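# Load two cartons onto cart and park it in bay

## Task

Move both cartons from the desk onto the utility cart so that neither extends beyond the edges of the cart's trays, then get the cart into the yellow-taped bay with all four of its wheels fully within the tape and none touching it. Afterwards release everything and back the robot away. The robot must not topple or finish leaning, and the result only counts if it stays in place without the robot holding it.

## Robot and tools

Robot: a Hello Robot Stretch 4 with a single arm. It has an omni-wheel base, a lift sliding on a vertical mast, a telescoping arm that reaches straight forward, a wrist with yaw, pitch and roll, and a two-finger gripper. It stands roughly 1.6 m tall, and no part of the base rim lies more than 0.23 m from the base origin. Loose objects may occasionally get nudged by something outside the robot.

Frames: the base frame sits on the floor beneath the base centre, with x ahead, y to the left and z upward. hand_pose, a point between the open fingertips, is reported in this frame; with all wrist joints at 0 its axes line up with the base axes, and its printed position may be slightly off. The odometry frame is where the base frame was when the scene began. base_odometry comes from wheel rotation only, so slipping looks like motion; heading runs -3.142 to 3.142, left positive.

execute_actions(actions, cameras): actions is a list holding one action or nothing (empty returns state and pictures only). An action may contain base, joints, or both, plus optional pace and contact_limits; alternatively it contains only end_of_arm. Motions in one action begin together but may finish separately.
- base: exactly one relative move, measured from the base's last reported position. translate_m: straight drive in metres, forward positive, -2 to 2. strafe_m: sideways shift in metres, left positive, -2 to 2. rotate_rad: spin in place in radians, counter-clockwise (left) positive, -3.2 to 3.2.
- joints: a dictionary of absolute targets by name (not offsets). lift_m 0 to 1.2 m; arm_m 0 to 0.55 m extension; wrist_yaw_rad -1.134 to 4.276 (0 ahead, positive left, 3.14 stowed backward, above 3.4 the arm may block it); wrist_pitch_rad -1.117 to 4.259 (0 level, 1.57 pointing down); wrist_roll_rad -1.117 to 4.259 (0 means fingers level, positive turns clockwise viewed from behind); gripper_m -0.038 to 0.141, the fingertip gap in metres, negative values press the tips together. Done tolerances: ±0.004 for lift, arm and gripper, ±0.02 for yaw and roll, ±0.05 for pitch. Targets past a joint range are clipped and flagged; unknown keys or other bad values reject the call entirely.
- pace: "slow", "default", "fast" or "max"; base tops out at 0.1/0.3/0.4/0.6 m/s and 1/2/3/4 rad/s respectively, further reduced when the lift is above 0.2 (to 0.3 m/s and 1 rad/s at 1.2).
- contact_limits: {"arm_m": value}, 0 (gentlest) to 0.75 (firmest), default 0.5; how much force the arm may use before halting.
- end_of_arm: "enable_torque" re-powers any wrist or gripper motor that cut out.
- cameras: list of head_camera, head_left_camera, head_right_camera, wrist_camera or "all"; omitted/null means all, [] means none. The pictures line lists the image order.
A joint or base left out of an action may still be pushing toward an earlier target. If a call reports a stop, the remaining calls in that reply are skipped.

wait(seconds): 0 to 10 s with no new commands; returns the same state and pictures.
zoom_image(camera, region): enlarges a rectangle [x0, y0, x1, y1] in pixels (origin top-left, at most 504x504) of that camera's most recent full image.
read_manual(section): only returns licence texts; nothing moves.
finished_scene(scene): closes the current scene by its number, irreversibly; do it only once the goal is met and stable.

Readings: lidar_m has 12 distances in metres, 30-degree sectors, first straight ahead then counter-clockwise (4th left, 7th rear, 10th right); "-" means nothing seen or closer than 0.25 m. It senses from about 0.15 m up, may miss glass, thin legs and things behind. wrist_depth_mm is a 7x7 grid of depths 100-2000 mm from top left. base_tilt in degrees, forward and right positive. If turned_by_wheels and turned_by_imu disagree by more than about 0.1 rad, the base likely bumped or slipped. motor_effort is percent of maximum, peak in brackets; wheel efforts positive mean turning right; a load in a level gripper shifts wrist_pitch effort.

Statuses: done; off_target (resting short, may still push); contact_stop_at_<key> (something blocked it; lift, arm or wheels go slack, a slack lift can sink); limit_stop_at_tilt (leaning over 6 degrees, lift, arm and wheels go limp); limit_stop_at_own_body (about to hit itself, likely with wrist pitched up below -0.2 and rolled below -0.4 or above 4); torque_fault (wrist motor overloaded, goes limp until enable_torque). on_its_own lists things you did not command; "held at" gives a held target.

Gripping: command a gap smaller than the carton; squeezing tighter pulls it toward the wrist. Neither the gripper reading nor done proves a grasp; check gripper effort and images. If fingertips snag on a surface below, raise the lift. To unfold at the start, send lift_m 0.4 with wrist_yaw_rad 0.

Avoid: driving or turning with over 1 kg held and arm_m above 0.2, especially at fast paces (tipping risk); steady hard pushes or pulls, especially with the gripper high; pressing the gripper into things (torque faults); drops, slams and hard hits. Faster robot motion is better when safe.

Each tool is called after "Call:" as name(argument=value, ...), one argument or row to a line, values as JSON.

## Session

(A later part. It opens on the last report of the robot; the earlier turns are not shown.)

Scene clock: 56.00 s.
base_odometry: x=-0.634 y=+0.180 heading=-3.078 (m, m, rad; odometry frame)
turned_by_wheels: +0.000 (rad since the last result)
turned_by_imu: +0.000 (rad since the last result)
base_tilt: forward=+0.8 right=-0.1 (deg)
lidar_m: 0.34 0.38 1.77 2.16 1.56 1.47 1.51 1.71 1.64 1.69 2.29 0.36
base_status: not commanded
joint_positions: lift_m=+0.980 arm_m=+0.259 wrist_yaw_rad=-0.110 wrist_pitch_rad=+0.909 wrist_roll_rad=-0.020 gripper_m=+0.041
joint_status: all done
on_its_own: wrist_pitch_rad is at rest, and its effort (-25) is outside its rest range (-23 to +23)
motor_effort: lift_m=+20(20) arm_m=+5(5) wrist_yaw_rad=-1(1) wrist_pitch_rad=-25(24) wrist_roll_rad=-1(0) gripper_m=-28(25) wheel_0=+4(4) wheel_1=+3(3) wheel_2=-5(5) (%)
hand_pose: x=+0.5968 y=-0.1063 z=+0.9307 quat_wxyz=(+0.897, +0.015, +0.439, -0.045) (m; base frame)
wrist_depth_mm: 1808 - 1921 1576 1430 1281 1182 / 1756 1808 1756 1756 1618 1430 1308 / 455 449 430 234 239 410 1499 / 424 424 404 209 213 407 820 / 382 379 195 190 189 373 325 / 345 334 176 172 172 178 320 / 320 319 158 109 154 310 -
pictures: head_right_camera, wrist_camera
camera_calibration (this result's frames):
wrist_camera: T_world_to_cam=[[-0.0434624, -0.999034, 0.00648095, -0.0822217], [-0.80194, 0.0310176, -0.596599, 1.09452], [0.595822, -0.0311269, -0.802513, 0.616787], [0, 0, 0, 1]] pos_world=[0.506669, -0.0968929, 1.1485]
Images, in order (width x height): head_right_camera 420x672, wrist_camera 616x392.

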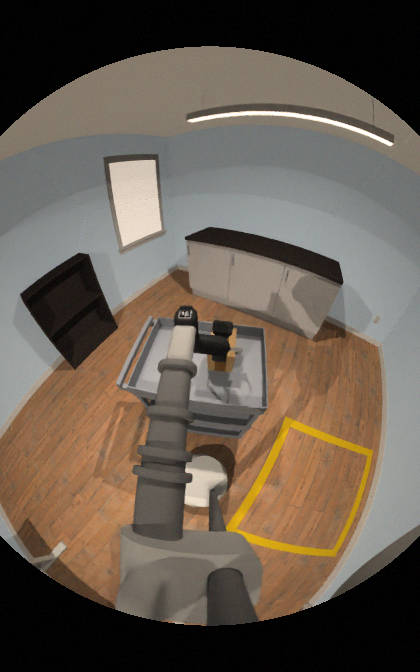

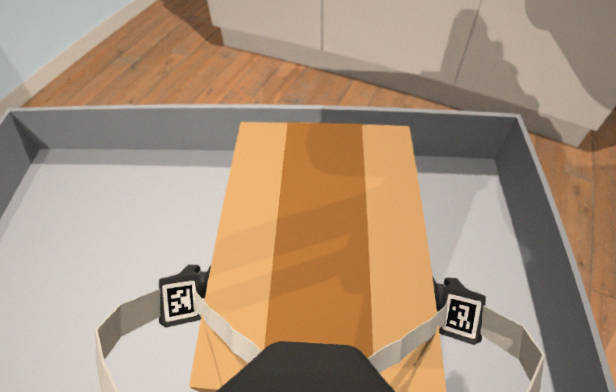

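Call:
execute_actions(
  actions=[
    {"joints":{"lift_m":0.938},"pace":"slow"},
  ],
  cameras=[],
)

Scene clock: 57.57 s.
base_odometry: x=-0.634 y=+0.180 heading=-3.078 (m, m, rad; odometry frame)
turned_by_wheels: +0.000 (rad since the last result)
turned_by_imu: +0.000 (rad since the last result)
base_tilt: forward=+0.9 right=-0.1 (deg)
lidar_m: 0.34 0.36 1.78 2.17 1.54 1.47 1.52 1.72 1.64 1.70 2.30 0.35
base_status: not commanded
joint_positions: lift_m=+0.938 arm_m=+0.259 wrist_yaw_rad=-0.110 wrist_pitch_rad=+0.909 wrist_roll_rad=-0.020 gripper_m=+0.041
joint_status: all done
on_its_own: wrist_pitch_rad is at rest, and its effort (-24) is outside its rest range (-23 to +23)
motor_effort: lift_m=+20(19) arm_m=+5(5) wrist_yaw_rad=-1(1) wrist_pitch_rad=-24(24) wrist_roll_rad=-2(1) gripper_m=-26(26) wheel_0=+4(4) wheel_1=+3(3) wheel_2=-5(5) (%)
hand_pose: x=+0.5968 y=-0.1063 z=+0.8887 quat_wxyz=(+0.897, +0.015, +0.439, -0.045) (m; base frame)
wrist_depth_mm: 1863 1983 1863 1618 1397 1281 1182 / 407 404 402 397 389 377 1255 / 424 415 407 234 239 397 353 / 373 370 357 209 213 366 329 / 336 336 194 189 189 329 320 / 304 294 177 172 172 179 296 / 281 278 158 109 154 273 -
pictures: none
No camera images: the call's "cameras" was empty. Leave "cameras" out to get every camera's image.

Call:
execute_actions(
  actions=[
    {"joints":{"lift_m":0.931},"pace":"slow"},
  ],
  cameras=[],
)

Call:
execute_actions(
  actions=[
    {"joints":{"gripper_m":0.14}},
  ],
  cameras=[],
)

Call:
execute_actions(
  actions=[
    {"joints":{"lift_m":1.19}},
  ],
  cameras=["head_right_camera","wrist_camera"],
)

Scene clock: 58.70 s.
base_odometry: x=-0.634 y=+0.180 heading=-3.078 (m, m, rad; odometry frame)
turned_by_wheels: +0.000 (rad since the last result)
turned_by_imu: +0.000 (rad since the last result)
base_tilt: forward=+0.8 right=-0.1 (deg)
lidar_m: 0.33 0.37 1.78 2.17 1.54 1.46 1.51 1.71 1.64 1.67 2.28 0.36
base_status: not commanded
joint_positions: lift_m=+0.931 arm_m=+0.259 wrist_yaw_rad=-0.110 wrist_pitch_rad=+0.909 wrist_roll_rad=-0.020 gripper_m=+0.041
joint_status: all done
on_its_own: wrist_pitch_rad is at rest, and its effort (-24) is outside its rest range (-23 to +23)
motor_effort: lift_m=+20(21) arm_m=+5(5) wrist_yaw_rad=-2(1) wrist_pitch_rad=-24(25) wrist_roll_rad=-1(1) gripper_m=-28(28) wheel_0=+4(4) wheel_1=+3(3) wheel_2=-5(5) (%)
hand_pose: x=+0.5968 y=-0.1063 z=+0.8817 quat_wxyz=(+0.897, +0.015, +0.439, -0.045) (m; base frame)
wrist_depth_mm: 1808 1983 1863 1618 1430 1281 1160 / 394 392 389 384 377 379 1255 / 415 407 397 235 239 389 342 / 366 364 347 208 213 353 329 / 329 327 194 189 189 320 312 / 297 287 177 173 172 178 290 / 276 272 158 109 155 266 -
pictures: none
No camera images: the call's "cameras" was empty. Leave "cameras" out to get every camera's image.

Scene clock: 60.70 s.
base_odometry: x=-0.634 y=+0.180 heading=-3.078 (m, m, rad; odometry frame)
turned_by_wheels: +0.000 (rad since the last result)
turned_by_imu: +0.000 (rad since the last result)
base_tilt: forward=+0.8 right=-0.1 (deg)
lidar_m: 0.34 0.38 1.77 2.16 1.55 1.46 1.51 1.71 1.64 1.69 2.29 0.36
base_status: not commanded
joint_positions: lift_m=+0.931 arm_m=+0.259 wrist_yaw_rad=-0.111 wrist_pitch_rad=+0.898 wrist_roll_rad=-0.020 gripper_m=+0.140
joint_status: all done
motor_effort: lift_m=+19(20) arm_m=+5(5) wrist_yaw_rad=+3(5) wrist_pitch_rad=+7(26) wrist_roll_rad=-2(2) gripper_m=+0(27) wheel_0=+4(4) wheel_1=+3(3) wheel_2=-5(5) (%)
hand_pose: x=+0.5991 y=-0.1067 z=+0.8836 quat_wxyz=(+0.900, +0.015, +0.434, -0.046) (m; base frame)
wrist_depth_mm: 1863 - 1863 1618 1397 1229 1160 / 402 402 397 392 387 1308 1255 / 415 413 410 253 397 399 351 / 377 375 366 225 230 368 329 / 338 338 213 204 203 332 322 / 304 300 193 185 185 208 298 / 281 278 176 109 170 273 277
pictures: none
No camera images: the call's "cameras" was empty. Leave "cameras" out to get every camera's image.

Scene clock: 62.83 s.
base_odometry: x=-0.634 y=+0.180 heading=-3.078 (m, m, rad; odometry frame)
turned_by_wheels: +0.000 (rad since the last result)
turned_by_imu: +0.000 (rad since the last result)
base_tilt: forward=+0.8 right=-0.1 (deg)
lidar_m: 0.35 0.38 1.78 2.16 1.55 1.46 1.52 1.72 1.62 1.69 2.28 0.35
base_status: not commanded
joint_positions: lift_m=+1.190 arm_m=+0.259 wrist_yaw_rad=-0.110 wrist_pitch_rad=+0.901 wrist_roll_rad=-0.020 gripper_m=+0.140
joint_status: all done
motor_effort: lift_m=+24(26) arm_m=+4(5) wrist_yaw_rad=+1(2) wrist_pitch_rad=-4(8) wrist_roll_rad=+0(1) gripper_m=-2(1) wheel_0=+4(4) wheel_1=+3(3) wheel_2=-5(5) (%)
hand_pose: x=+0.5984 y=-0.1066 z=+1.1417 quat_wxyz=(+0.899, +0.015, +0.435, -0.045) (m; base frame)
wrist_depth_mm: 1808 - 1808 1576 1430 1255 1182 / 1921 - - 1863 1576 1397 1281 / 1863 1863 1808 1808 1808 1618 1464 / 1661 1661 1661 1661 1661 1618 1618 / 574 621 609 609 603 1430 1430 / 539 554 544 442 539 208 1336 / 508 517 525 109 512 517 1229
pictures: head_right_camera, wrist_camera
camera_calibration (this result's frames):
wrist_camera: T_world_to_cam=[[-0.044169, -0.999, 0.00698364, -0.0839639], [-0.797425, 0.0310441, -0.602618, 1.22591], [0.601799, -0.032186, -0.797999, 0.776303], [0, 0, 0, 1]] pos_world=[0.506685, -0.096951, 1.35883]
Images, in order (width x height): head_right_camera 420x672, wrist_camera 616x392.

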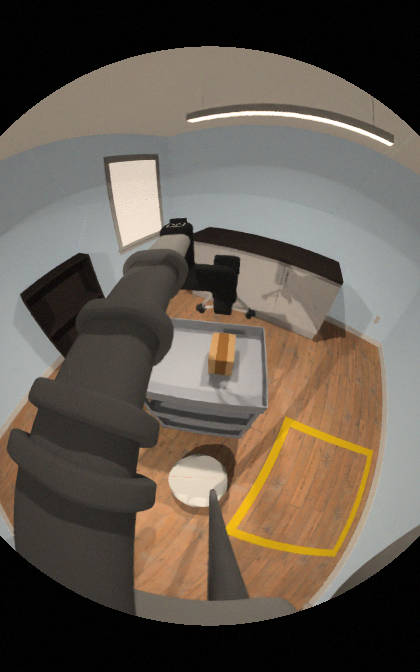

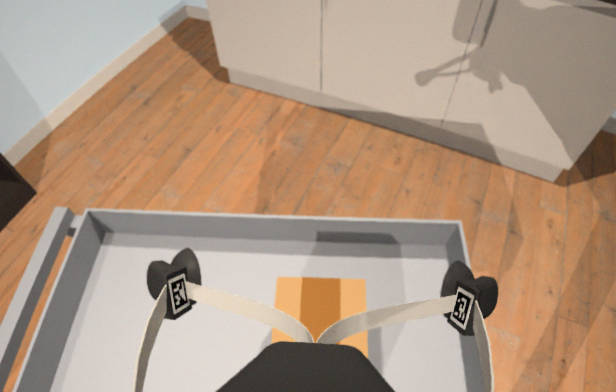

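Call:
execute_actions(
  actions=[
    {"base":{"rotate_rad":2.285},"joints":{"arm_m":0.0,"wrist_pitch_rad":0.6}},
  ],
  cameras=[],
)

Call:
execute_actions(
  actions=[
    {"base":{"translate_m":1.15}},
  ],
  cameras=[],
)

Call:
execute_actions(
  actions=[
    {"base":{"rotate_rad":0.45},"joints":{"wrist_yaw_rad":-0.11}},
  ],
)

Scene clock: 67.43 s.
base_odometry: x=-0.634 y=+0.180 heading=-0.794 (m, m, rad; odometry frame)
turned_by_wheels: +2.284 (rad since the last result)
turned_by_imu: +2.330 (rad since the last result)
base_tilt: forward=+0.8 right=-0.1 (deg)
lidar_m: 1.48 1.46 1.64 1.63 1.62 1.80 0.39 0.33 0.35 0.41 1.78 2.32
base_status: done
joint_positions: lift_m=+1.190 arm_m=+0.002 wrist_yaw_rad=-0.110 wrist_pitch_rad=+0.602 wrist_roll_rad=-0.020 gripper_m=+0.140
joint_status: all done
joint sent to its limit — the command would take arm_m past its lower limit, so that joint was sent only as far as its limit.
motor_effort: lift_m=+24(24) arm_m=-5(5) wrist_yaw_rad=+0(1) wrist_pitch_rad=-4(5) wrist_roll_rad=+0(0) gripper_m=-2(1) wheel_0=-5(10) wheel_1=-4(10) wheel_2=-6(10) (%)
hand_pose: x=+0.3997 y=-0.1130 z=+1.2046 quat_wxyz=(+0.954, +0.007, +0.296, -0.050) (m; base frame)
wrist_depth_mm: 1618 1708 1499 - - - 1756 / 1229 1366 1708 - - - 1808 / 1921 - - - - - 1921 / - - - - - - 1983 / 1863 1863 1863 1863 1863 1863 1808 / 1576 1537 1499 1618 1576 208 1576 / 1397 1397 1430 109 1430 1397 1397
pictures: none
No camera images: the call's "cameras" was empty. Leave "cameras" out to get every camera's image.

Scene clock: 72.73 s.
base_odometry: x=+0.172 y=-0.640 heading=-0.793 (m, m, rad; odometry frame)
turned_by_wheels: +0.000 (rad since the last result)
turned_by_imu: -0.002 (rad since the last result)
base_tilt: forward=+0.9 right=-0.1 (deg)
lidar_m: 0.39 0.39 0.45 0.72 1.99 2.23 1.36 1.27 1.78 1.71 1.70 1.48
base_status: done
joint_positions: lift_m=+1.190 arm_m=+0.002 wrist_yaw_rad=-0.110 wrist_pitch_rad=+0.602 wrist_roll_rad=-0.020 gripper_m=+0.140
joint_status: not commanded
motor_effort: lift_m=+23(23) arm_m=-5(5) wrist_yaw_rad=-1(0) wrist_pitch_rad=-4(5) wrist_roll_rad=-3(2) gripper_m=+1(1) wheel_0=+5(8) wheel_1=+4(8) wheel_2=-3(14) (%)
hand_pose: x=+0.3997 y=-0.1130 z=+1.2046 quat_wxyz=(+0.954, +0.007, +0.296, -0.050) (m; base frame)
wrist_depth_mm: 798 854 946 1025 1118 1255 1366 / 854 917 1025 1118 1255 1430 1464 / 878 891 1098 1229 1397 1576 1537 / 535 654 768 1366 1576 1808 1537 / 517 585 591 1537 1708 1863 1708 / 496 484 477 1618 1576 208 1576 / 442 436 452 109 1430 1397 1397
pictures: none
No camera images: the call's "cameras" was empty. Leave "cameras" out to get every camera's image.

Scene clock: 74.33 s.
base_odometry: x=+0.172 y=-0.640 heading=-0.345 (m, m, rad; odometry frame)
turned_by_wheels: +0.449 (rad since the last result)
turned_by_imu: +0.458 (rad since the last result)
base_tilt: forward=+0.9 right=-0.1 (deg)
lidar_m: 0.40 0.42 0.63 1.99 2.17 1.43 1.27 1.87 1.75 1.70 1.53 0.39
base_status: done
joint_positions: lift_m=+1.190 arm_m=+0.002 wrist_yaw_rad=-0.110 wrist_pitch_rad=+0.602 wrist_roll_rad=-0.020 gripper_m=+0.140
joint_status: all done
motor_effort: lift_m=+23(23) arm_m=-5(5) wrist_yaw_rad=+1(0) wrist_pitch_rad=-4(5) wrist_roll_rad=-3(2) gripper_m=+0(1) wheel_0=-5(7) wheel_1=-5(6) wheel_2=-6(11) (%)
hand_pose: x=+0.3997 y=-0.1130 z=+1.2046 quat_wxyz=(+0.954, +0.007, +0.296, -0.050) (m; base frame)
wrist_depth_mm: 904 917 904 891 878 866 866 / 976 976 976 976 960 946 931 / 891 891 891 676 1008 1042 1008 / 707 699 559 647 741 1160 1160 / 585 585 574 591 591 1281 1308 / 496 484 477 508 488 208 1464 / 439 436 445 109 449 1366 1397
pictures: head_camera, head_left_camera, head_right_camera, wrist_camera
camera_calibration (this result's frames):
wrist_camera: T_world_to_cam=[[-0.0487839, -0.998466, 0.0261699, -0.120771], [-0.585639, 0.00736937, -0.810538, 1.26869], [0.809102, -0.0548674, -0.585101, 0.604024], [0, 0, 0, 1]] pos_world=[0.248386, -0.0967937, 1.3849]
Images, in order (width x height): head_camera 420x560, head_left_camera 420x672, head_right_camera 420x672, wrist_camera 616x392.

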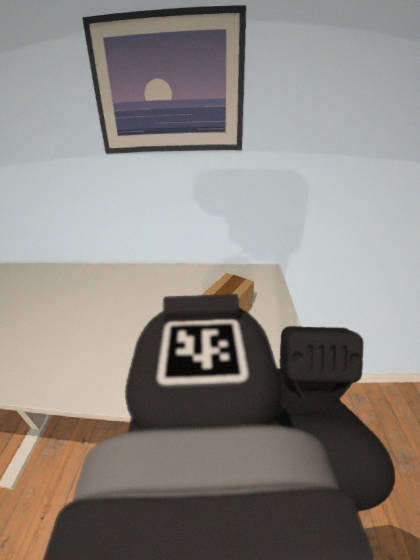

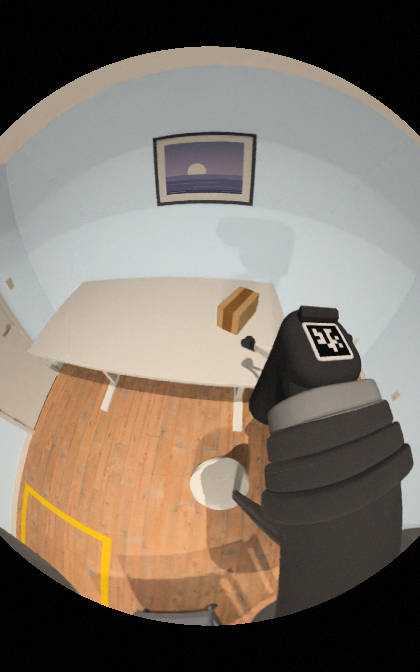

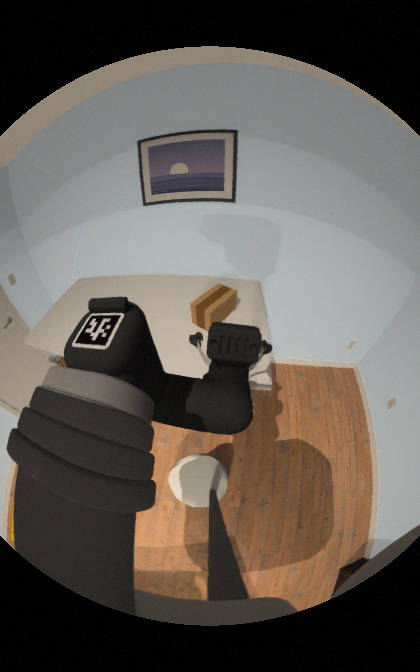

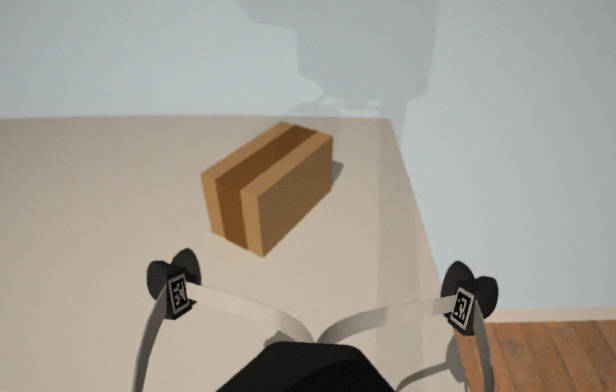

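Call:
execute_actions(
  actions=[
    {"base":{"strafe_m":0.13},"joints":{"arm_m":0.52,"wrist_pitch_rad":0.9,"wrist_yaw_rad":-0.59,"lift_m":1.2}},
  ],
  cameras=[],
)

Call:
execute_actions(
  actions=[
    {"joints":{"wrist_pitch_rad":1.05}},
  ],
  cameras=["head_right_camera","wrist_camera"],
)

Scene clock: 78.07 s.
base_odometry: x=+0.216 y=-0.518 heading=-0.345 (m, m, rad; odometry frame)
turned_by_wheels: +0.000 (rad since the last result)
turned_by_imu: -0.001 (rad since the last result)
base_tilt: forward=+0.8 right=-0.1 (deg)
lidar_m: 0.40 0.44 0.66 1.88 2.04 1.48 1.28 2.01 1.87 1.84 0.54 0.42
base_status: done
joint_positions: lift_m=+1.199 arm_m=+0.519 wrist_yaw_rad=-0.590 wrist_pitch_rad=+0.901 wrist_roll_rad=-0.020 gripper_m=+0.140
joint_status: all done
motor_effort: lift_m=+23(26) arm_m=+5(6) wrist_yaw_rad=-1(7) wrist_pitch_rad=-3(4) wrist_roll_rad=+0(1) gripper_m=-2(3) wheel_0=-4(12) wheel_1=+3(14) wheel_2=+0(1) (%)
hand_pose: x=+0.7902 y=-0.1722 z=+1.1515 quat_wxyz=(+0.863, +0.118, +0.419, -0.258) (m; base frame)
wrist_depth_mm: 430 466 525 591 661 759 891 / 469 521 591 634 750 904 1078 / 525 569 569 564 564 1138 1397 / 508 512 504 504 504 1366 1618 / 459 455 455 332 329 455 1499 / 413 407 399 297 294 208 410 / 384 377 387 109 273 375 377
pictures: none
No camera images: the call's "cameras" was empty. Leave "cameras" out to get every camera's image.

Scene clock: 78.67 s.
base_odometry: x=+0.216 y=-0.518 heading=-0.345 (m, m, rad; odometry frame)
turned_by_wheels: +0.000 (rad since the last result)
turned_by_imu: +0.000 (rad since the last result)
base_tilt: forward=+0.9 right=-0.1 (deg)
lidar_m: 0.40 0.43 0.65 1.87 2.01 1.48 1.26 2.02 1.86 1.83 0.54 0.41
base_status: not commanded
joint_positions: lift_m=+1.199 arm_m=+0.519 wrist_yaw_rad=-0.590 wrist_pitch_rad=+1.051 wrist_roll_rad=-0.020 gripper_m=+0.140
joint_status: all done
motor_effort: lift_m=+24(23) arm_m=+5(5) wrist_yaw_rad=+0(0) wrist_pitch_rad=-1(0) wrist_roll_rad=+0(2) gripper_m=+1(1) wheel_0=-4(4) wheel_1=+3(3) wheel_2=+0(0) (%)
hand_pose: x=+0.7605 y=-0.1524 z=+1.1273 quat_wxyz=(+0.829, +0.138, +0.482, -0.247) (m; base frame)
wrist_depth_mm: 466 508 564 585 647 866 1042 / 512 535 535 530 525 1078 1336 / 496 488 488 477 480 496 1537 / 452 452 449 319 314 439 1499 / 421 421 418 297 291 407 404 / 389 384 377 272 272 208 377 / 368 364 368 109 255 357 357
pictures: head_right_camera, wrist_camera
camera_calibration (this result's frames):
wrist_camera: T_world_to_cam=[[-0.499831, -0.866118, -0.00294652, 0.255561], [-0.760405, 0.440449, -0.477273, 1.24089], [0.414672, -0.236315, -0.87875, 0.868032], [0, 0, 0, 1]] pos_world=[0.71137, -0.120075, 1.35578]
Images, in order (width x height): head_right_camera 420x672, wrist_camera 616x392.

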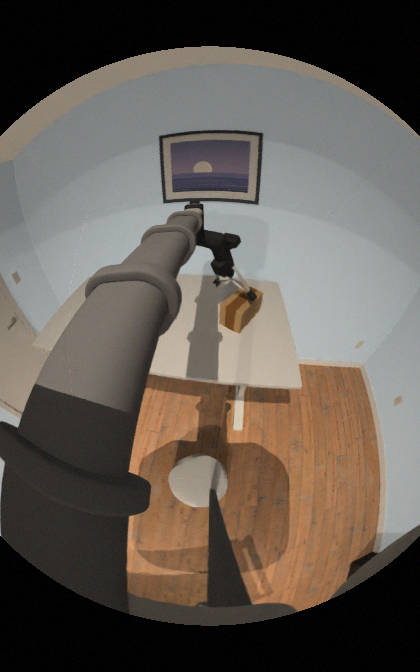

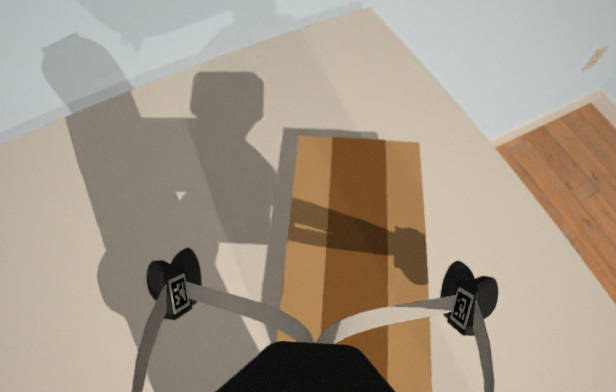

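Call:
execute_actions(
  actions=[
    {"base":{"strafe_m":-0.02},"joints":{"wrist_yaw_rad":-0.65}},
  ],
  cameras=["wrist_camera"],
)

Scene clock: 80.03 s.
base_odometry: x=+0.210 y=-0.536 heading=-0.345 (m, m, rad; odometry frame)
turned_by_wheels: +0.000 (rad since the last result)
turned_by_imu: +0.000 (rad since the last result)
base_tilt: forward=+0.8 right=-0.1 (deg)
lidar_m: 0.40 0.44 0.65 1.89 2.06 1.47 1.25 1.98 1.86 1.82 0.54 0.41
base_status: done
joint_positions: lift_m=+1.199 arm_m=+0.519 wrist_yaw_rad=-0.650 wrist_pitch_rad=+1.051 wrist_roll_rad=-0.020 gripper_m=+0.140
joint_status: all done
motor_effort: lift_m=+24(24) arm_m=+5(5) wrist_yaw_rad=-1(4) wrist_pitch_rad=-1(0) wrist_roll_rad=+0(1) gripper_m=+0(0) wheel_0=+3(9) wheel_1=-3(9) wheel_2=+0(3) (%)
hand_pose: x=+0.7513 y=-0.1563 z=+1.1273 quat_wxyz=(+0.821, +0.152, +0.478, -0.271) (m; base frame)
wrist_depth_mm: 462 508 574 580 798 960 1205 / 512 535 535 530 535 1205 1576 / 496 492 488 484 484 1537 1576 / 459 452 445 314 433 442 1464 / 421 421 413 291 402 410 413 / 389 384 379 272 274 208 377 / 366 362 364 109 260 355 355
pictures: wrist_camera
camera_calibration (this result's frames):
wrist_camera: T_world_to_cam=[[-0.550641, -0.834737, -0.00296282, 0.290652], [-0.732852, 0.485125, -0.477055, 1.22159], [0.399653, -0.260515, -0.878868, 0.878553], [0, 0, 0, 1]] pos_world=[0.704173, -0.12113, 1.35576]
Images, in order (width x height): wrist_camera 616x392.

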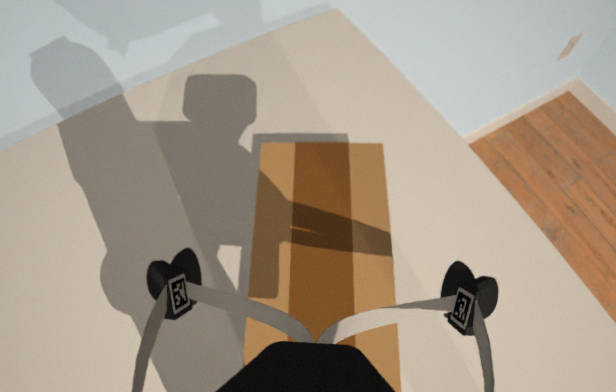

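Call:
execute_actions(
  actions=[
    {"joints":{"lift_m":1.11},"pace":"slow"},
  ],
  cameras=["wrist_camera"],
)

Scene clock: 84.43 s.
base_odometry: x=+0.210 y=-0.536 heading=-0.345 (m, m, rad; odometry frame)
turned_by_wheels: +0.000 (rad since the last result)
turned_by_imu: +0.000 (rad since the last result)
base_tilt: forward=+0.9 right=-0.1 (deg)
lidar_m: 0.40 0.43 0.65 1.89 2.05 1.49 1.27 1.98 1.85 1.80 0.56 0.42
base_status: not commanded
joint_positions: lift_m=+1.110 arm_m=+0.519 wrist_yaw_rad=-0.650 wrist_pitch_rad=+1.050 wrist_roll_rad=-0.020 gripper_m=+0.140
joint_status: all done
motor_effort: lift_m=+14(25) arm_m=+5(5) wrist_yaw_rad=-1(1) wrist_pitch_rad=+1(0) wrist_roll_rad=-1(2) gripper_m=-3(2) wheel_0=+3(2) wheel_1=-3(3) wheel_2=+0(0) (%)
hand_pose: x=+0.7515 y=-0.1564 z=+1.0384 quat_wxyz=(+0.822, +0.152, +0.478, -0.271) (m; base frame)
wrist_depth_mm: 462 469 455 452 455 946 1229 / 427 424 415 255 394 1098 1537 / 389 384 373 234 237 375 1499 / 357 353 340 216 218 343 343 / 327 329 216 200 200 319 315 / 303 300 193 186 186 206 294 / 285 282 180 109 175 277 277
pictures: wrist_camera
camera_calibration (this result's frames):
wrist_camera: T_world_to_cam=[[-0.55066, -0.834724, -0.0028909, 0.290313], [-0.732428, 0.484832, -0.478003, 1.18006], [0.400402, -0.2611, -0.878353, 0.79914], [0, 0, 0, 1]] pos_world=[0.704196, -0.121145, 1.26684]
Images, in order (width x height): wrist_camera 616x392.

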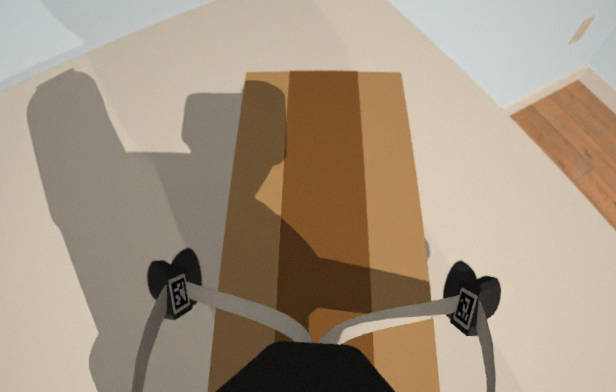

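Call:
execute_actions(
  actions=[
    {"joints":{"gripper_m":0.035}},
  ],
  cameras=[],
)

Call:
execute_actions(
  actions=[
    {"joints":{"lift_m":1.2},"pace":"slow"},
  ],
  cameras=["wrist_camera"],
)

Call:
execute_actions(
  actions=[
    {"joints":{"arm_m":0.05,"wrist_yaw_rad":-0.11}},
  ],
  cameras=["wrist_camera"],
)

Scene clock: 86.90 s.
base_odometry: x=+0.210 y=-0.536 heading=-0.345 (m, m, rad; odometry frame)
turned_by_wheels: +0.000 (rad since the last result)
turned_by_imu: +0.000 (rad since the last result)
base_tilt: forward=+0.9 right=-0.1 (deg)
lidar_m: 0.39 0.43 0.66 1.89 2.05 1.45 1.28 1.98 1.86 1.80 0.52 0.41
base_status: not commanded
joint_positions: lift_m=+1.110 arm_m=+0.519 wrist_yaw_rad=-0.650 wrist_pitch_rad=+1.060 wrist_roll_rad=-0.020 gripper_m=+0.036
joint_status: all done
on_its_own: wrist_pitch_rad is at rest, and its effort (-26) is outside its rest range (-23 to +23)
motor_effort: lift_m=+21(21) arm_m=+5(5) wrist_yaw_rad=+0(1) wrist_pitch_rad=-26(29) wrist_roll_rad=-2(2) gripper_m=-28(29) wheel_0=+2(3) wheel_1=-3(3) wheel_2=+0(0) (%)
hand_pose: x=+0.7496 y=-0.1550 z=+1.0365 quat_wxyz=(+0.819, +0.153, +0.482, -0.271) (m; base frame)
wrist_depth_mm: 459 449 439 433 430 976 1229 / 413 407 397 237 243 402 1537 / 377 375 359 216 220 362 1464 / 345 343 206 198 198 336 332 / 320 319 190 183 183 310 310 / 297 179 173 170 169 176 287 / 281 277 158 109 155 271 -
pictures: none
No camera images: the call's "cameras" was empty. Leave "cameras" out to get every camera's image.

Scene clock: 88.53 s.
base_odometry: x=+0.210 y=-0.536 heading=-0.345 (m, m, rad; odometry frame)
turned_by_wheels: +0.000 (rad since the last result)
turned_by_imu: +0.000 (rad since the last result)
base_tilt: forward=+0.8 right=-0.1 (deg)
lidar_m: 0.39 0.43 0.65 1.88 2.06 1.46 1.27 1.98 1.83 1.82 0.55 0.41
base_status: not commanded
joint_positions: lift_m=+1.199 arm_m=+0.519 wrist_yaw_rad=-0.650 wrist_pitch_rad=+1.059 wrist_roll_rad=-0.020 gripper_m=+0.036
joint_status: all done
on_its_own: wrist_pitch_rad is at rest, and its effort (-26) is outside its rest range (-23 to +23)
motor_effort: lift_m=+30(30) arm_m=+4(5) wrist_yaw_rad=+0(0) wrist_pitch_rad=-26(27) wrist_roll_rad=-1(1) gripper_m=-28(27) wheel_0=+2(2) wheel_1=-3(3) wheel_2=+0(0) (%)
hand_pose: x=+0.7496 y=-0.1550 z=+1.1256 quat_wxyz=(+0.819, +0.153, +0.482, -0.271) (m; base frame)
wrist_depth_mm: 466 517 569 564 798 991 1255 / 508 521 512 237 243 1229 1618 / 484 480 462 215 220 1537 1576 / 445 445 206 198 198 433 1464 / 413 413 190 183 182 402 402 / 384 179 173 170 169 177 373 / 364 357 158 109 155 351 -
pictures: wrist_camera
camera_calibration (this result's frames):
wrist_camera: T_world_to_cam=[[-0.550809, -0.834624, -0.00351146, 0.291555], [-0.735941, 0.48766, -0.469659, 1.21335], [0.393701, -0.256108, -0.882841, 0.887698], [0, 0, 0, 1]] pos_world=[0.704061, -0.121018, 1.35458]
Images, in order (width x height): wrist_camera 616x392.

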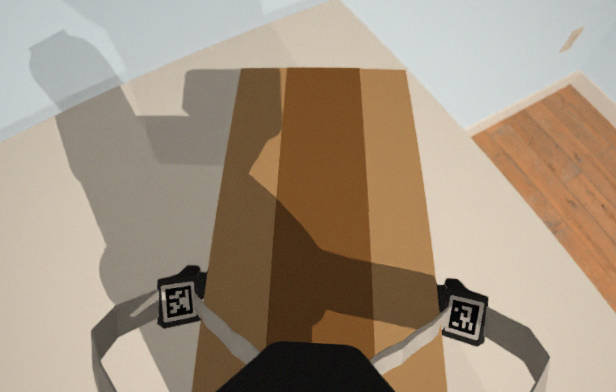

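Scene clock: 91.00 s.
base_odometry: x=+0.210 y=-0.536 heading=-0.345 (m, m, rad; odometry frame)
turned_by_wheels: +0.000 (rad since the last result)
turned_by_imu: +0.000 (rad since the last result)
base_tilt: forward=+0.8 right=-0.1 (deg)
lidar_m: 0.25 0.44 0.64 1.87 2.06 1.48 1.25 1.98 1.85 1.81 0.55 0.25
base_status: not commanded
joint_positions: lift_m=+1.199 arm_m=+0.051 wrist_yaw_rad=-0.110 wrist_pitch_rad=+1.060 wrist_roll_rad=-0.020 gripper_m=+0.036
joint_status: all done
on_its_own: wrist_pitch_rad is at rest, and its effort (-25) is outside its rest range (-23 to +23)
motor_effort: lift_m=+29(29) arm_m=-5(5) wrist_yaw_rad=+1(9) wrist_pitch_rad=-25(29) wrist_roll_rad=+0(0) gripper_m=-26(28) wheel_0=+2(2) wheel_1=-3(3) wheel_2=+0(1) (%)
hand_pose: x=+0.3524 y=-0.1024 z=+1.1256 quat_wxyz=(+0.862, +0.019, +0.505, -0.043) (m; base frame)
wrist_depth_mm: 585 585 569 564 559 569 1042 / 539 530 517 237 243 512 1205 / 492 484 466 216 220 473 1430 / 452 445 207 198 198 433 442 / 439 427 190 183 182 415 413 / 1308 179 173 170 169 178 1255 / 1255 1229 159 109 155 1182 1205
pictures: wrist_camera
camera_calibration (this result's frames):
wrist_camera: T_world_to_cam=[[-0.0436895, -0.999039, -0.00350596, -0.0788888], [-0.882, 0.040219, -0.469529, 0.900884], [0.469219, -0.0174213, -0.88291, 1.05544], [0, 0, 0, 1]] pos_world=[0.2959, -0.0966585, 1.35457]
Images, in order (width x height): wrist_camera 616x392.

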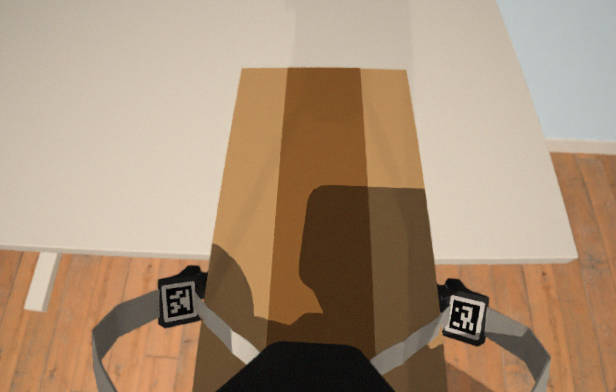

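Call:
execute_actions(
  actions=[
    {"base":{"rotate_rad":2.83},"pace":"slow"},
  ],
  cameras=[],
)

Call:
execute_actions(
  actions=[
    {"base":{"translate_m":0.89}},
  ],
  cameras=[],
)

Call:
execute_actions(
  actions=[
    {"base":{"rotate_rad":0.605},"pace":"slow"},
  ],
)

Scene clock: 95.70 s.
base_odometry: x=+0.209 y=-0.536 heading=+2.484 (m, m, rad; odometry frame)
turned_by_wheels: +2.829 (rad since the last result)
turned_by_imu: +2.886 (rad since the last result)
base_tilt: forward=+0.9 right=-0.1 (deg)
lidar_m: 0.25 1.26 1.83 1.80 1.81 0.45 0.41 0.41 0.50 0.92 1.91 0.26
base_status: done
joint_positions: lift_m=+1.199 arm_m=+0.051 wrist_yaw_rad=-0.110 wrist_pitch_rad=+1.060 wrist_roll_rad=-0.020 gripper_m=+0.036
joint_status: not commanded
on_its_own: wrist_pitch_rad is at rest, and its effort (-26) is outside its rest range (-23 to +23)
motor_effort: lift_m=+29(29) arm_m=-5(5) wrist_yaw_rad=+0(1) wrist_pitch_rad=-26(27) wrist_roll_rad=-3(2) gripper_m=-29(27) wheel_0=-5(7) wheel_1=-4(8) wheel_2=-5(9) (%)
hand_pose: x=+0.3525 y=-0.1024 z=+1.1256 quat_wxyz=(+0.862, +0.019, +0.505, -0.042) (m; base frame)
wrist_depth_mm: - 1281 1308 1863 1863 1808 1808 / 1756 1756 1576 237 242 1756 1708 / 1661 1618 1499 216 220 1576 1618 / 1499 1499 206 198 199 1464 1464 / 1430 1430 190 183 183 1336 1366 / 1308 179 173 170 169 176 1255 / 1255 1205 158 109 155 1182 1205
pictures: none
No camera images: the call's "cameras" was empty. Leave "cameras" out to get every camera's image.

Scene clock: 100.13 s.
base_odometry: x=-0.495 y=+0.007 heading=+2.485 (m, m, rad; odometry frame)
turned_by_wheels: +0.000 (rad since the last result)
turned_by_imu: -0.001 (rad since the last result)
base_tilt: forward=+0.8 right=-0.1 (deg)
lidar_m: 0.25 0.48 0.50 1.69 1.98 2.35 1.66 1.30 1.54 1.75 1.75 0.25
base_status: done
joint_positions: lift_m=+1.199 arm_m=+0.051 wrist_yaw_rad=-0.110 wrist_pitch_rad=+1.060 wrist_roll_rad=-0.020 gripper_m=+0.036
joint_status: not commanded
on_its_own: wrist_pitch_rad is at rest, and its effort (-26) is outside its rest range (-23 to +23)
motor_effort: lift_m=+29(29) arm_m=-4(5) wrist_yaw_rad=+0(1) wrist_pitch_rad=-26(29) wrist_roll_rad=-1(2) gripper_m=-31(27) wheel_0=+5(10) wheel_1=+5(5) wheel_2=-4(15) (%)
hand_pose: x=+0.3524 y=-0.1024 z=+1.1257 quat_wxyz=(+0.862, +0.019, +0.505, -0.042) (m; base frame)
wrist_depth_mm: 1708 788 1921 1863 1921 1863 1756 / 615 615 707 238 242 1756 1708 / 683 654 647 216 220 1576 1576 / 627 621 206 198 198 1464 1430 / 580 597 190 183 182 1366 1336 / 554 178 173 170 169 176 1255 / 759 1098 158 109 155 1182 1182
pictures: none
No camera images: the call's "cameras" was empty. Leave "cameras" out to get every camera's image.

Scene clock: 101.97 s.
base_odometry: x=-0.495 y=+0.007 heading=+3.089 (m, m, rad; odometry frame)
turned_by_wheels: +0.604 (rad since the last result)
turned_by_imu: +0.616 (rad since the last result)
base_tilt: forward=+0.9 right=-0.1 (deg)
lidar_m: 0.25 0.51 1.68 2.01 1.40 1.26 1.28 1.86 1.73 1.76 2.21 0.25
base_status: done
joint_positions: lift_m=+1.199 arm_m=+0.051 wrist_yaw_rad=-0.110 wrist_pitch_rad=+1.059 wrist_roll_rad=-0.020 gripper_m=+0.036
joint_status: not commanded
on_its_own: wrist_pitch_rad is at rest, and its effort (-26) is outside its rest range (-23 to +23)
motor_effort: lift_m=+29(29) arm_m=-4(5) wrist_yaw_rad=+0(2) wrist_pitch_rad=-26(29) wrist_roll_rad=-2(2) gripper_m=-29(28) wheel_0=-4(7) wheel_1=-4(7) wheel_2=-6(9) (%)
hand_pose: x=+0.3525 y=-0.1024 z=+1.1257 quat_wxyz=(+0.862, +0.019, +0.505, -0.042) (m; base frame)
wrist_depth_mm: 1921 1921 759 759 759 1708 1863 / 1808 741 715 237 564 723 1756 / 1618 661 647 216 220 654 1576 / 1499 569 205 198 198 597 1464 / 1430 1366 187 182 182 1336 1336 / 1308 179 173 170 169 177 1255 / 1255 1229 158 109 156 1182 1182
pictures: head_camera, head_left_camera, head_right_camera, wrist_camera
camera_calibration (this result's frames):
wrist_camera: T_world_to_cam=[[-0.0433288, -0.999055, -0.00349915, -0.0789805], [-0.881936, 0.0398944, -0.469678, 0.901043], [0.469374, -0.0172646, -0.882831, 1.05536], [0, 0, 0, 1]] pos_world=[0.295883, -0.0966322, 1.35462]
Images, in order (width x height): head_camera 420x560, head_left_camera 420x672, head_right_camera 420x672, wrist_camera 616x392.

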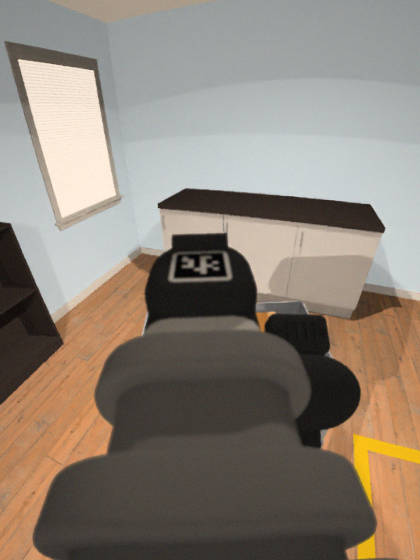

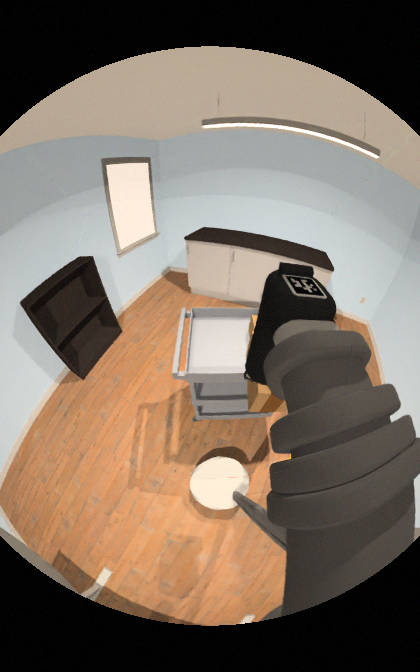

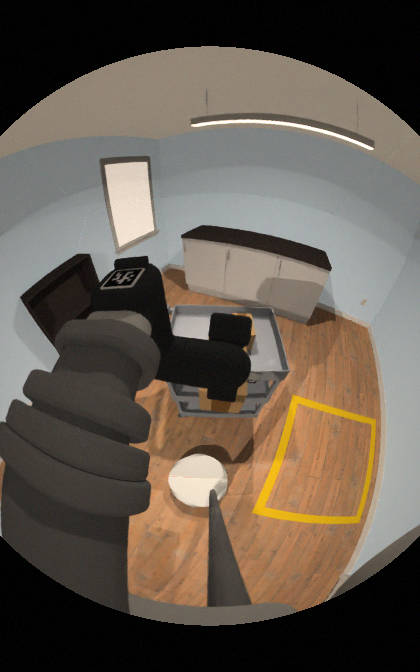

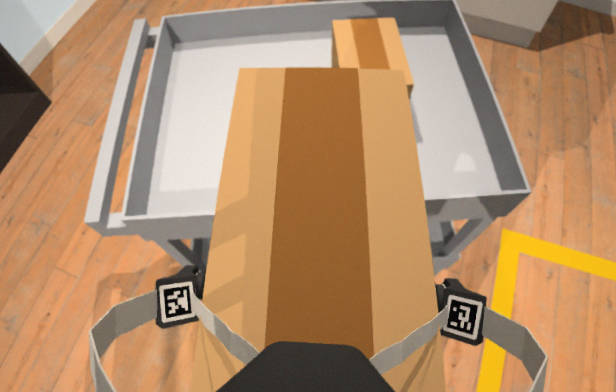

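Call:
execute_actions(
  actions=[
    {"base":{"strafe_m":0.125},"joints":{"wrist_yaw_rad":-0.04}},
  ],
  cameras=[],
)

Call:
execute_actions(
  actions=[
    {"base":{"translate_m":0.19}},
  ],
  cameras=[],
)

Call:
execute_actions(
  actions=[
    {"joints":{"arm_m":0.24,"lift_m":1.1}},
  ],
  cameras=["head_right_camera","head_left_camera","wrist_camera"],
)

Scene clock: 104.13 s.
base_odometry: x=-0.502 y=-0.118 heading=+3.089 (m, m, rad; odometry frame)
turned_by_wheels: +0.000 (rad since the last result)
turned_by_imu: -0.001 (rad since the last result)
base_tilt: forward=+0.9 right=-0.1 (deg)
lidar_m: 0.25 1.71 1.58 1.89 2.21 1.22 1.23 2.02 1.87 1.88 0.71 0.25
base_status: done
joint_positions: lift_m=+1.199 arm_m=+0.051 wrist_yaw_rad=-0.040 wrist_pitch_rad=+1.060 wrist_roll_rad=-0.020 gripper_m=+0.036
joint_status: all done
on_its_own: wrist_pitch_rad is at rest, and its effort (-27) is outside its rest range (-23 to +23)
motor_effort: lift_m=+29(29) arm_m=-4(4) wrist_yaw_rad=+1(7) wrist_pitch_rad=-27(29) wrist_roll_rad=+0(0) gripper_m=-29(29) wheel_0=-5(14) wheel_1=+3(13) wheel_2=+0(2) (%)
hand_pose: x=+0.3592 y=-0.0930 z=+1.1257 quat_wxyz=(+0.863, +0.002, +0.505, -0.012) (m; base frame)
wrist_depth_mm: 1808 1983 1336 768 759 723 1618 / 1708 1808 707 237 242 580 691 / 1618 1661 597 216 220 640 640 / 1499 1499 535 198 198 603 603 / 1430 1430 190 182 182 854 1308 / 1308 179 174 170 169 178 1255 / 1255 1229 159 109 155 1205 1182
pictures: none
No camera images: the call's "cameras" was empty. Leave "cameras" out to get every camera's image.

Scene clock: 106.17 s.
base_odometry: x=-0.691 y=-0.108 heading=+3.089 (m, m, rad; odometry frame)
turned_by_wheels: +0.000 (rad since the last result)
turned_by_imu: +0.000 (rad since the last result)
base_tilt: forward=+0.9 right=-0.1 (deg)
lidar_m: 0.25 0.32 1.49 1.82 2.29 1.39 1.42 2.07 1.93 1.95 0.46 0.26
base_status: done
joint_positions: lift_m=+1.199 arm_m=+0.051 wrist_yaw_rad=-0.040 wrist_pitch_rad=+1.060 wrist_roll_rad=-0.020 gripper_m=+0.036
joint_status: not commanded
on_its_own: wrist_pitch_rad is at rest, and its effort (-25) is outside its rest range (-23 to +23)
motor_effort: lift_m=+29(29) arm_m=-4(4) wrist_yaw_rad=+0(1) wrist_pitch_rad=-25(29) wrist_roll_rad=+0(1) gripper_m=-27(26) wheel_0=+5(10) wheel_1=+2(5) wheel_2=-4(19) (%)
hand_pose: x=+0.3593 y=-0.0930 z=+1.1257 quat_wxyz=(+0.863, +0.002, +0.505, -0.012) (m; base frame)
wrist_depth_mm: 1756 1921 1921 1863 1863 1661 1537 / 1756 1808 1661 238 243 683 676 / 1618 1618 591 216 220 517 640 / 1537 1499 206 198 198 492 597 / 1397 1397 190 183 182 554 559 / 1281 179 173 170 169 178 521 / 1255 1229 158 109 155 508 496
pictures: none
No camera images: the call's "cameras" was empty. Leave "cameras" out to get every camera's image.

Scene clock: 107.83 s.
base_odometry: x=-0.691 y=-0.108 heading=+3.089 (m, m, rad; odometry frame)
turned_by_wheels: +0.000 (rad since the last result)
turned_by_imu: +0.000 (rad since the last result)
base_tilt: forward=+0.8 right=-0.1 (deg)
lidar_m: 0.29 0.33 1.48 1.81 2.29 1.39 1.42 2.09 1.93 1.95 0.46 0.31
base_status: not commanded
joint_positions: lift_m=+1.100 arm_m=+0.239 wrist_yaw_rad=-0.040 wrist_pitch_rad=+1.059 wrist_roll_rad=-0.020 gripper_m=+0.036
joint_status: all done
on_its_own: wrist_pitch_rad is at rest, and its effort (-27) is outside its rest range (-23 to +23)
motor_effort: lift_m=+22(28) arm_m=+5(5) wrist_yaw_rad=-1(0) wrist_pitch_rad=-27(31) wrist_roll_rad=+2(3) gripper_m=-29(28) wheel_0=+5(5) wheel_1=+2(2) wheel_2=-3(3) (%)
hand_pose: x=+0.5477 y=-0.0930 z=+1.0265 quat_wxyz=(+0.863, +0.002, +0.505, -0.012) (m; base frame)
wrist_depth_mm: 1661 1808 1808 1756 1708 1499 1336 / 1618 1661 1576 238 243 1618 1537 / 1499 1499 477 216 220 508 504 / 1397 1366 206 198 198 492 362 / 1281 1281 190 183 182 421 338 / 1205 179 173 170 169 178 314 / 1160 355 158 109 155 397 -
pictures: head_left_camera, head_right_camera, wrist_camera
camera_calibration (this result's frames):
wrist_camera: T_world_to_cam=[[0.0267847, -0.999635, -0.00349393, -0.0999234], [-0.882513, -0.0220045, -0.469772, 1.02091], [0.469524, 0.0156661, -0.882781, 0.879272], [0, 0, 0, 1]] pos_world=[0.490805, -0.0911971, 1.25545]
Images, in order (width x height): head_left_camera 420x672, head_right_camera 420x672, wrist_camera 616x392.

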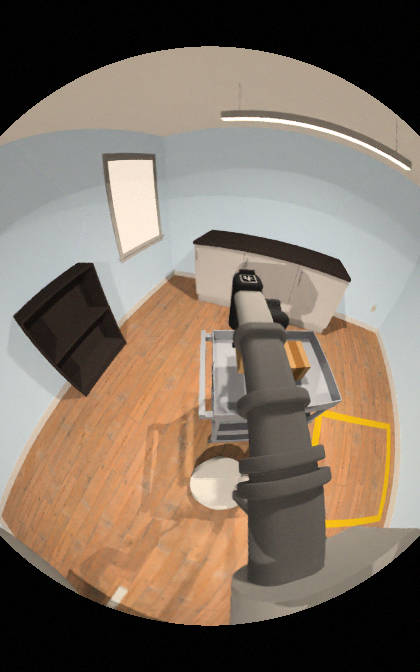

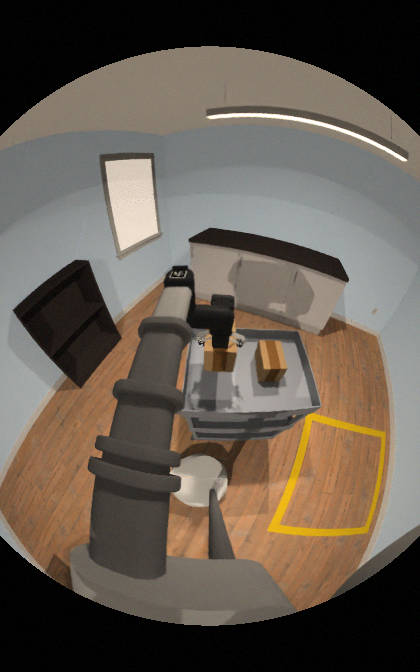

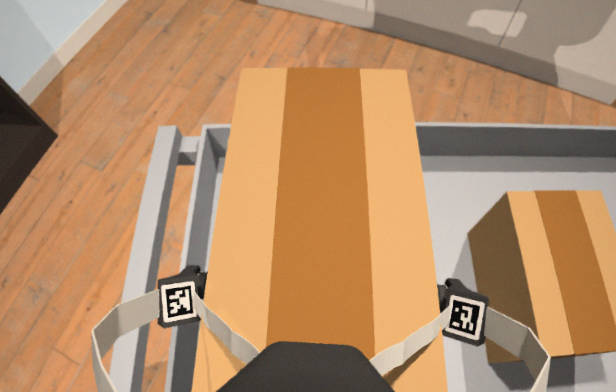

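Call:
execute_actions(
  actions=[
    {"base":{"strafe_m":-0.025},"joints":{"lift_m":0.97},"pace":"slow"},
  ],
  cameras=["wrist_camera"],
)

Call:
execute_actions(
  actions=[
    {"joints":{"lift_m":0.952},"pace":"slow"},
  ],
  cameras=[],
)

Scene clock: 110.40 s.
base_odometry: x=-0.690 y=-0.083 heading=+3.089 (m, m, rad; odometry frame)
turned_by_wheels: +0.000 (rad since the last result)
turned_by_imu: +0.000 (rad since the last result)
base_tilt: forward=+0.9 right=-0.1 (deg)
lidar_m: 0.30 0.32 1.51 1.84 2.29 1.41 1.43 2.07 1.91 1.93 0.45 0.32
base_status: done
joint_positions: lift_m=+0.970 arm_m=+0.239 wrist_yaw_rad=-0.040 wrist_pitch_rad=+1.060 wrist_roll_rad=-0.020 gripper_m=+0.036
joint_status: all done
on_its_own: wrist_pitch_rad is at rest, and its effort (-28) is outside its rest range (-23 to +23)
motor_effort: lift_m=+21(20) arm_m=+5(5) wrist_yaw_rad=-1(0) wrist_pitch_rad=-28(26) wrist_roll_rad=+0(0) gripper_m=-25(26) wheel_0=+3(10) wheel_1=-5(8) wheel_2=+0(1) (%)
hand_pose: x=+0.5476 y=-0.0930 z=+0.8965 quat_wxyz=(+0.863, +0.002, +0.505, -0.012) (m; base frame)
wrist_depth_mm: 1618 1618 1576 1576 1537 1464 1281 / 1499 368 387 237 243 394 387 / 1308 351 377 216 220 379 256 / 294 349 206 198 198 343 257 / 277 324 190 183 182 324 256 / 260 179 173 169 169 179 254 / 252 293 159 109 155 283 -
pictures: wrist_camera
camera_calibration (this result's frames):
wrist_camera: T_world_to_cam=[[0.0266212, -0.999639, -0.00351438, -0.100287], [-0.882661, -0.0218554, -0.469502, 0.959618], [0.469255, 0.0156007, -0.882925, 0.764807], [0, 0, 0, 1]] pos_world=[0.490797, -0.09121, 1.12546]
Images, in order (width x height): wrist_camera 616x392.

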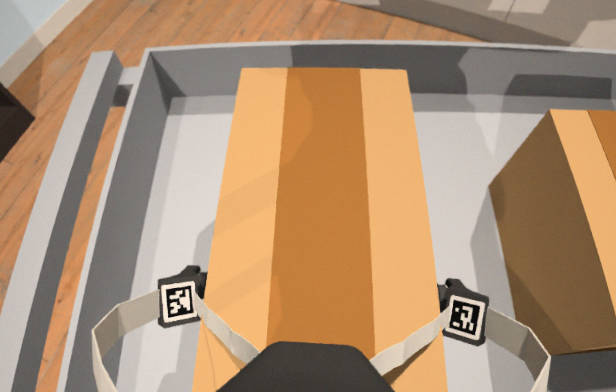

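Scene clock: 111.30 s.
base_odometry: x=-0.690 y=-0.083 heading=+3.089 (m, m, rad; odometry frame)
turned_by_wheels: +0.000 (rad since the last result)
turned_by_imu: +0.000 (rad since the last result)
base_tilt: forward=+0.9 right=-0.1 (deg)
lidar_m: 0.29 0.30 1.50 1.84 2.33 1.40 1.43 2.07 1.91 1.94 0.43 0.32
base_status: not commanded
joint_positions: lift_m=+0.952 arm_m=+0.239 wrist_yaw_rad=-0.040 wrist_pitch_rad=+1.060 wrist_roll_rad=-0.020 gripper_m=+0.036
joint_status: all done
on_its_own: wrist_pitch_rad is at rest, and its effort (-26) is outside its rest range (-23 to +23)
motor_effort: lift_m=+21(22) arm_m=+5(4) wrist_yaw_rad=+0(1) wrist_pitch_rad=-26(28) wrist_roll_rad=-1(2) gripper_m=-27(28) wheel_0=+3(3) wheel_1=-5(5) wheel_2=+0(0) (%)
hand_pose: x=+0.5476 y=-0.0930 z=+0.8785 quat_wxyz=(+0.863, +0.002, +0.505, -0.012) (m; base frame)
wrist_depth_mm: 1618 1576 355 351 347 349 345 / 1430 347 384 238 242 377 377 / 300 351 357 216 219 359 256 / 277 325 207 198 198 327 257 / 262 309 190 182 182 309 258 / 247 180 174 170 169 178 255 / 236 277 158 109 155 268 -
pictures: none
No camera images: the call's "cameras" was empty. Leave "cameras" out to get every camera's image.


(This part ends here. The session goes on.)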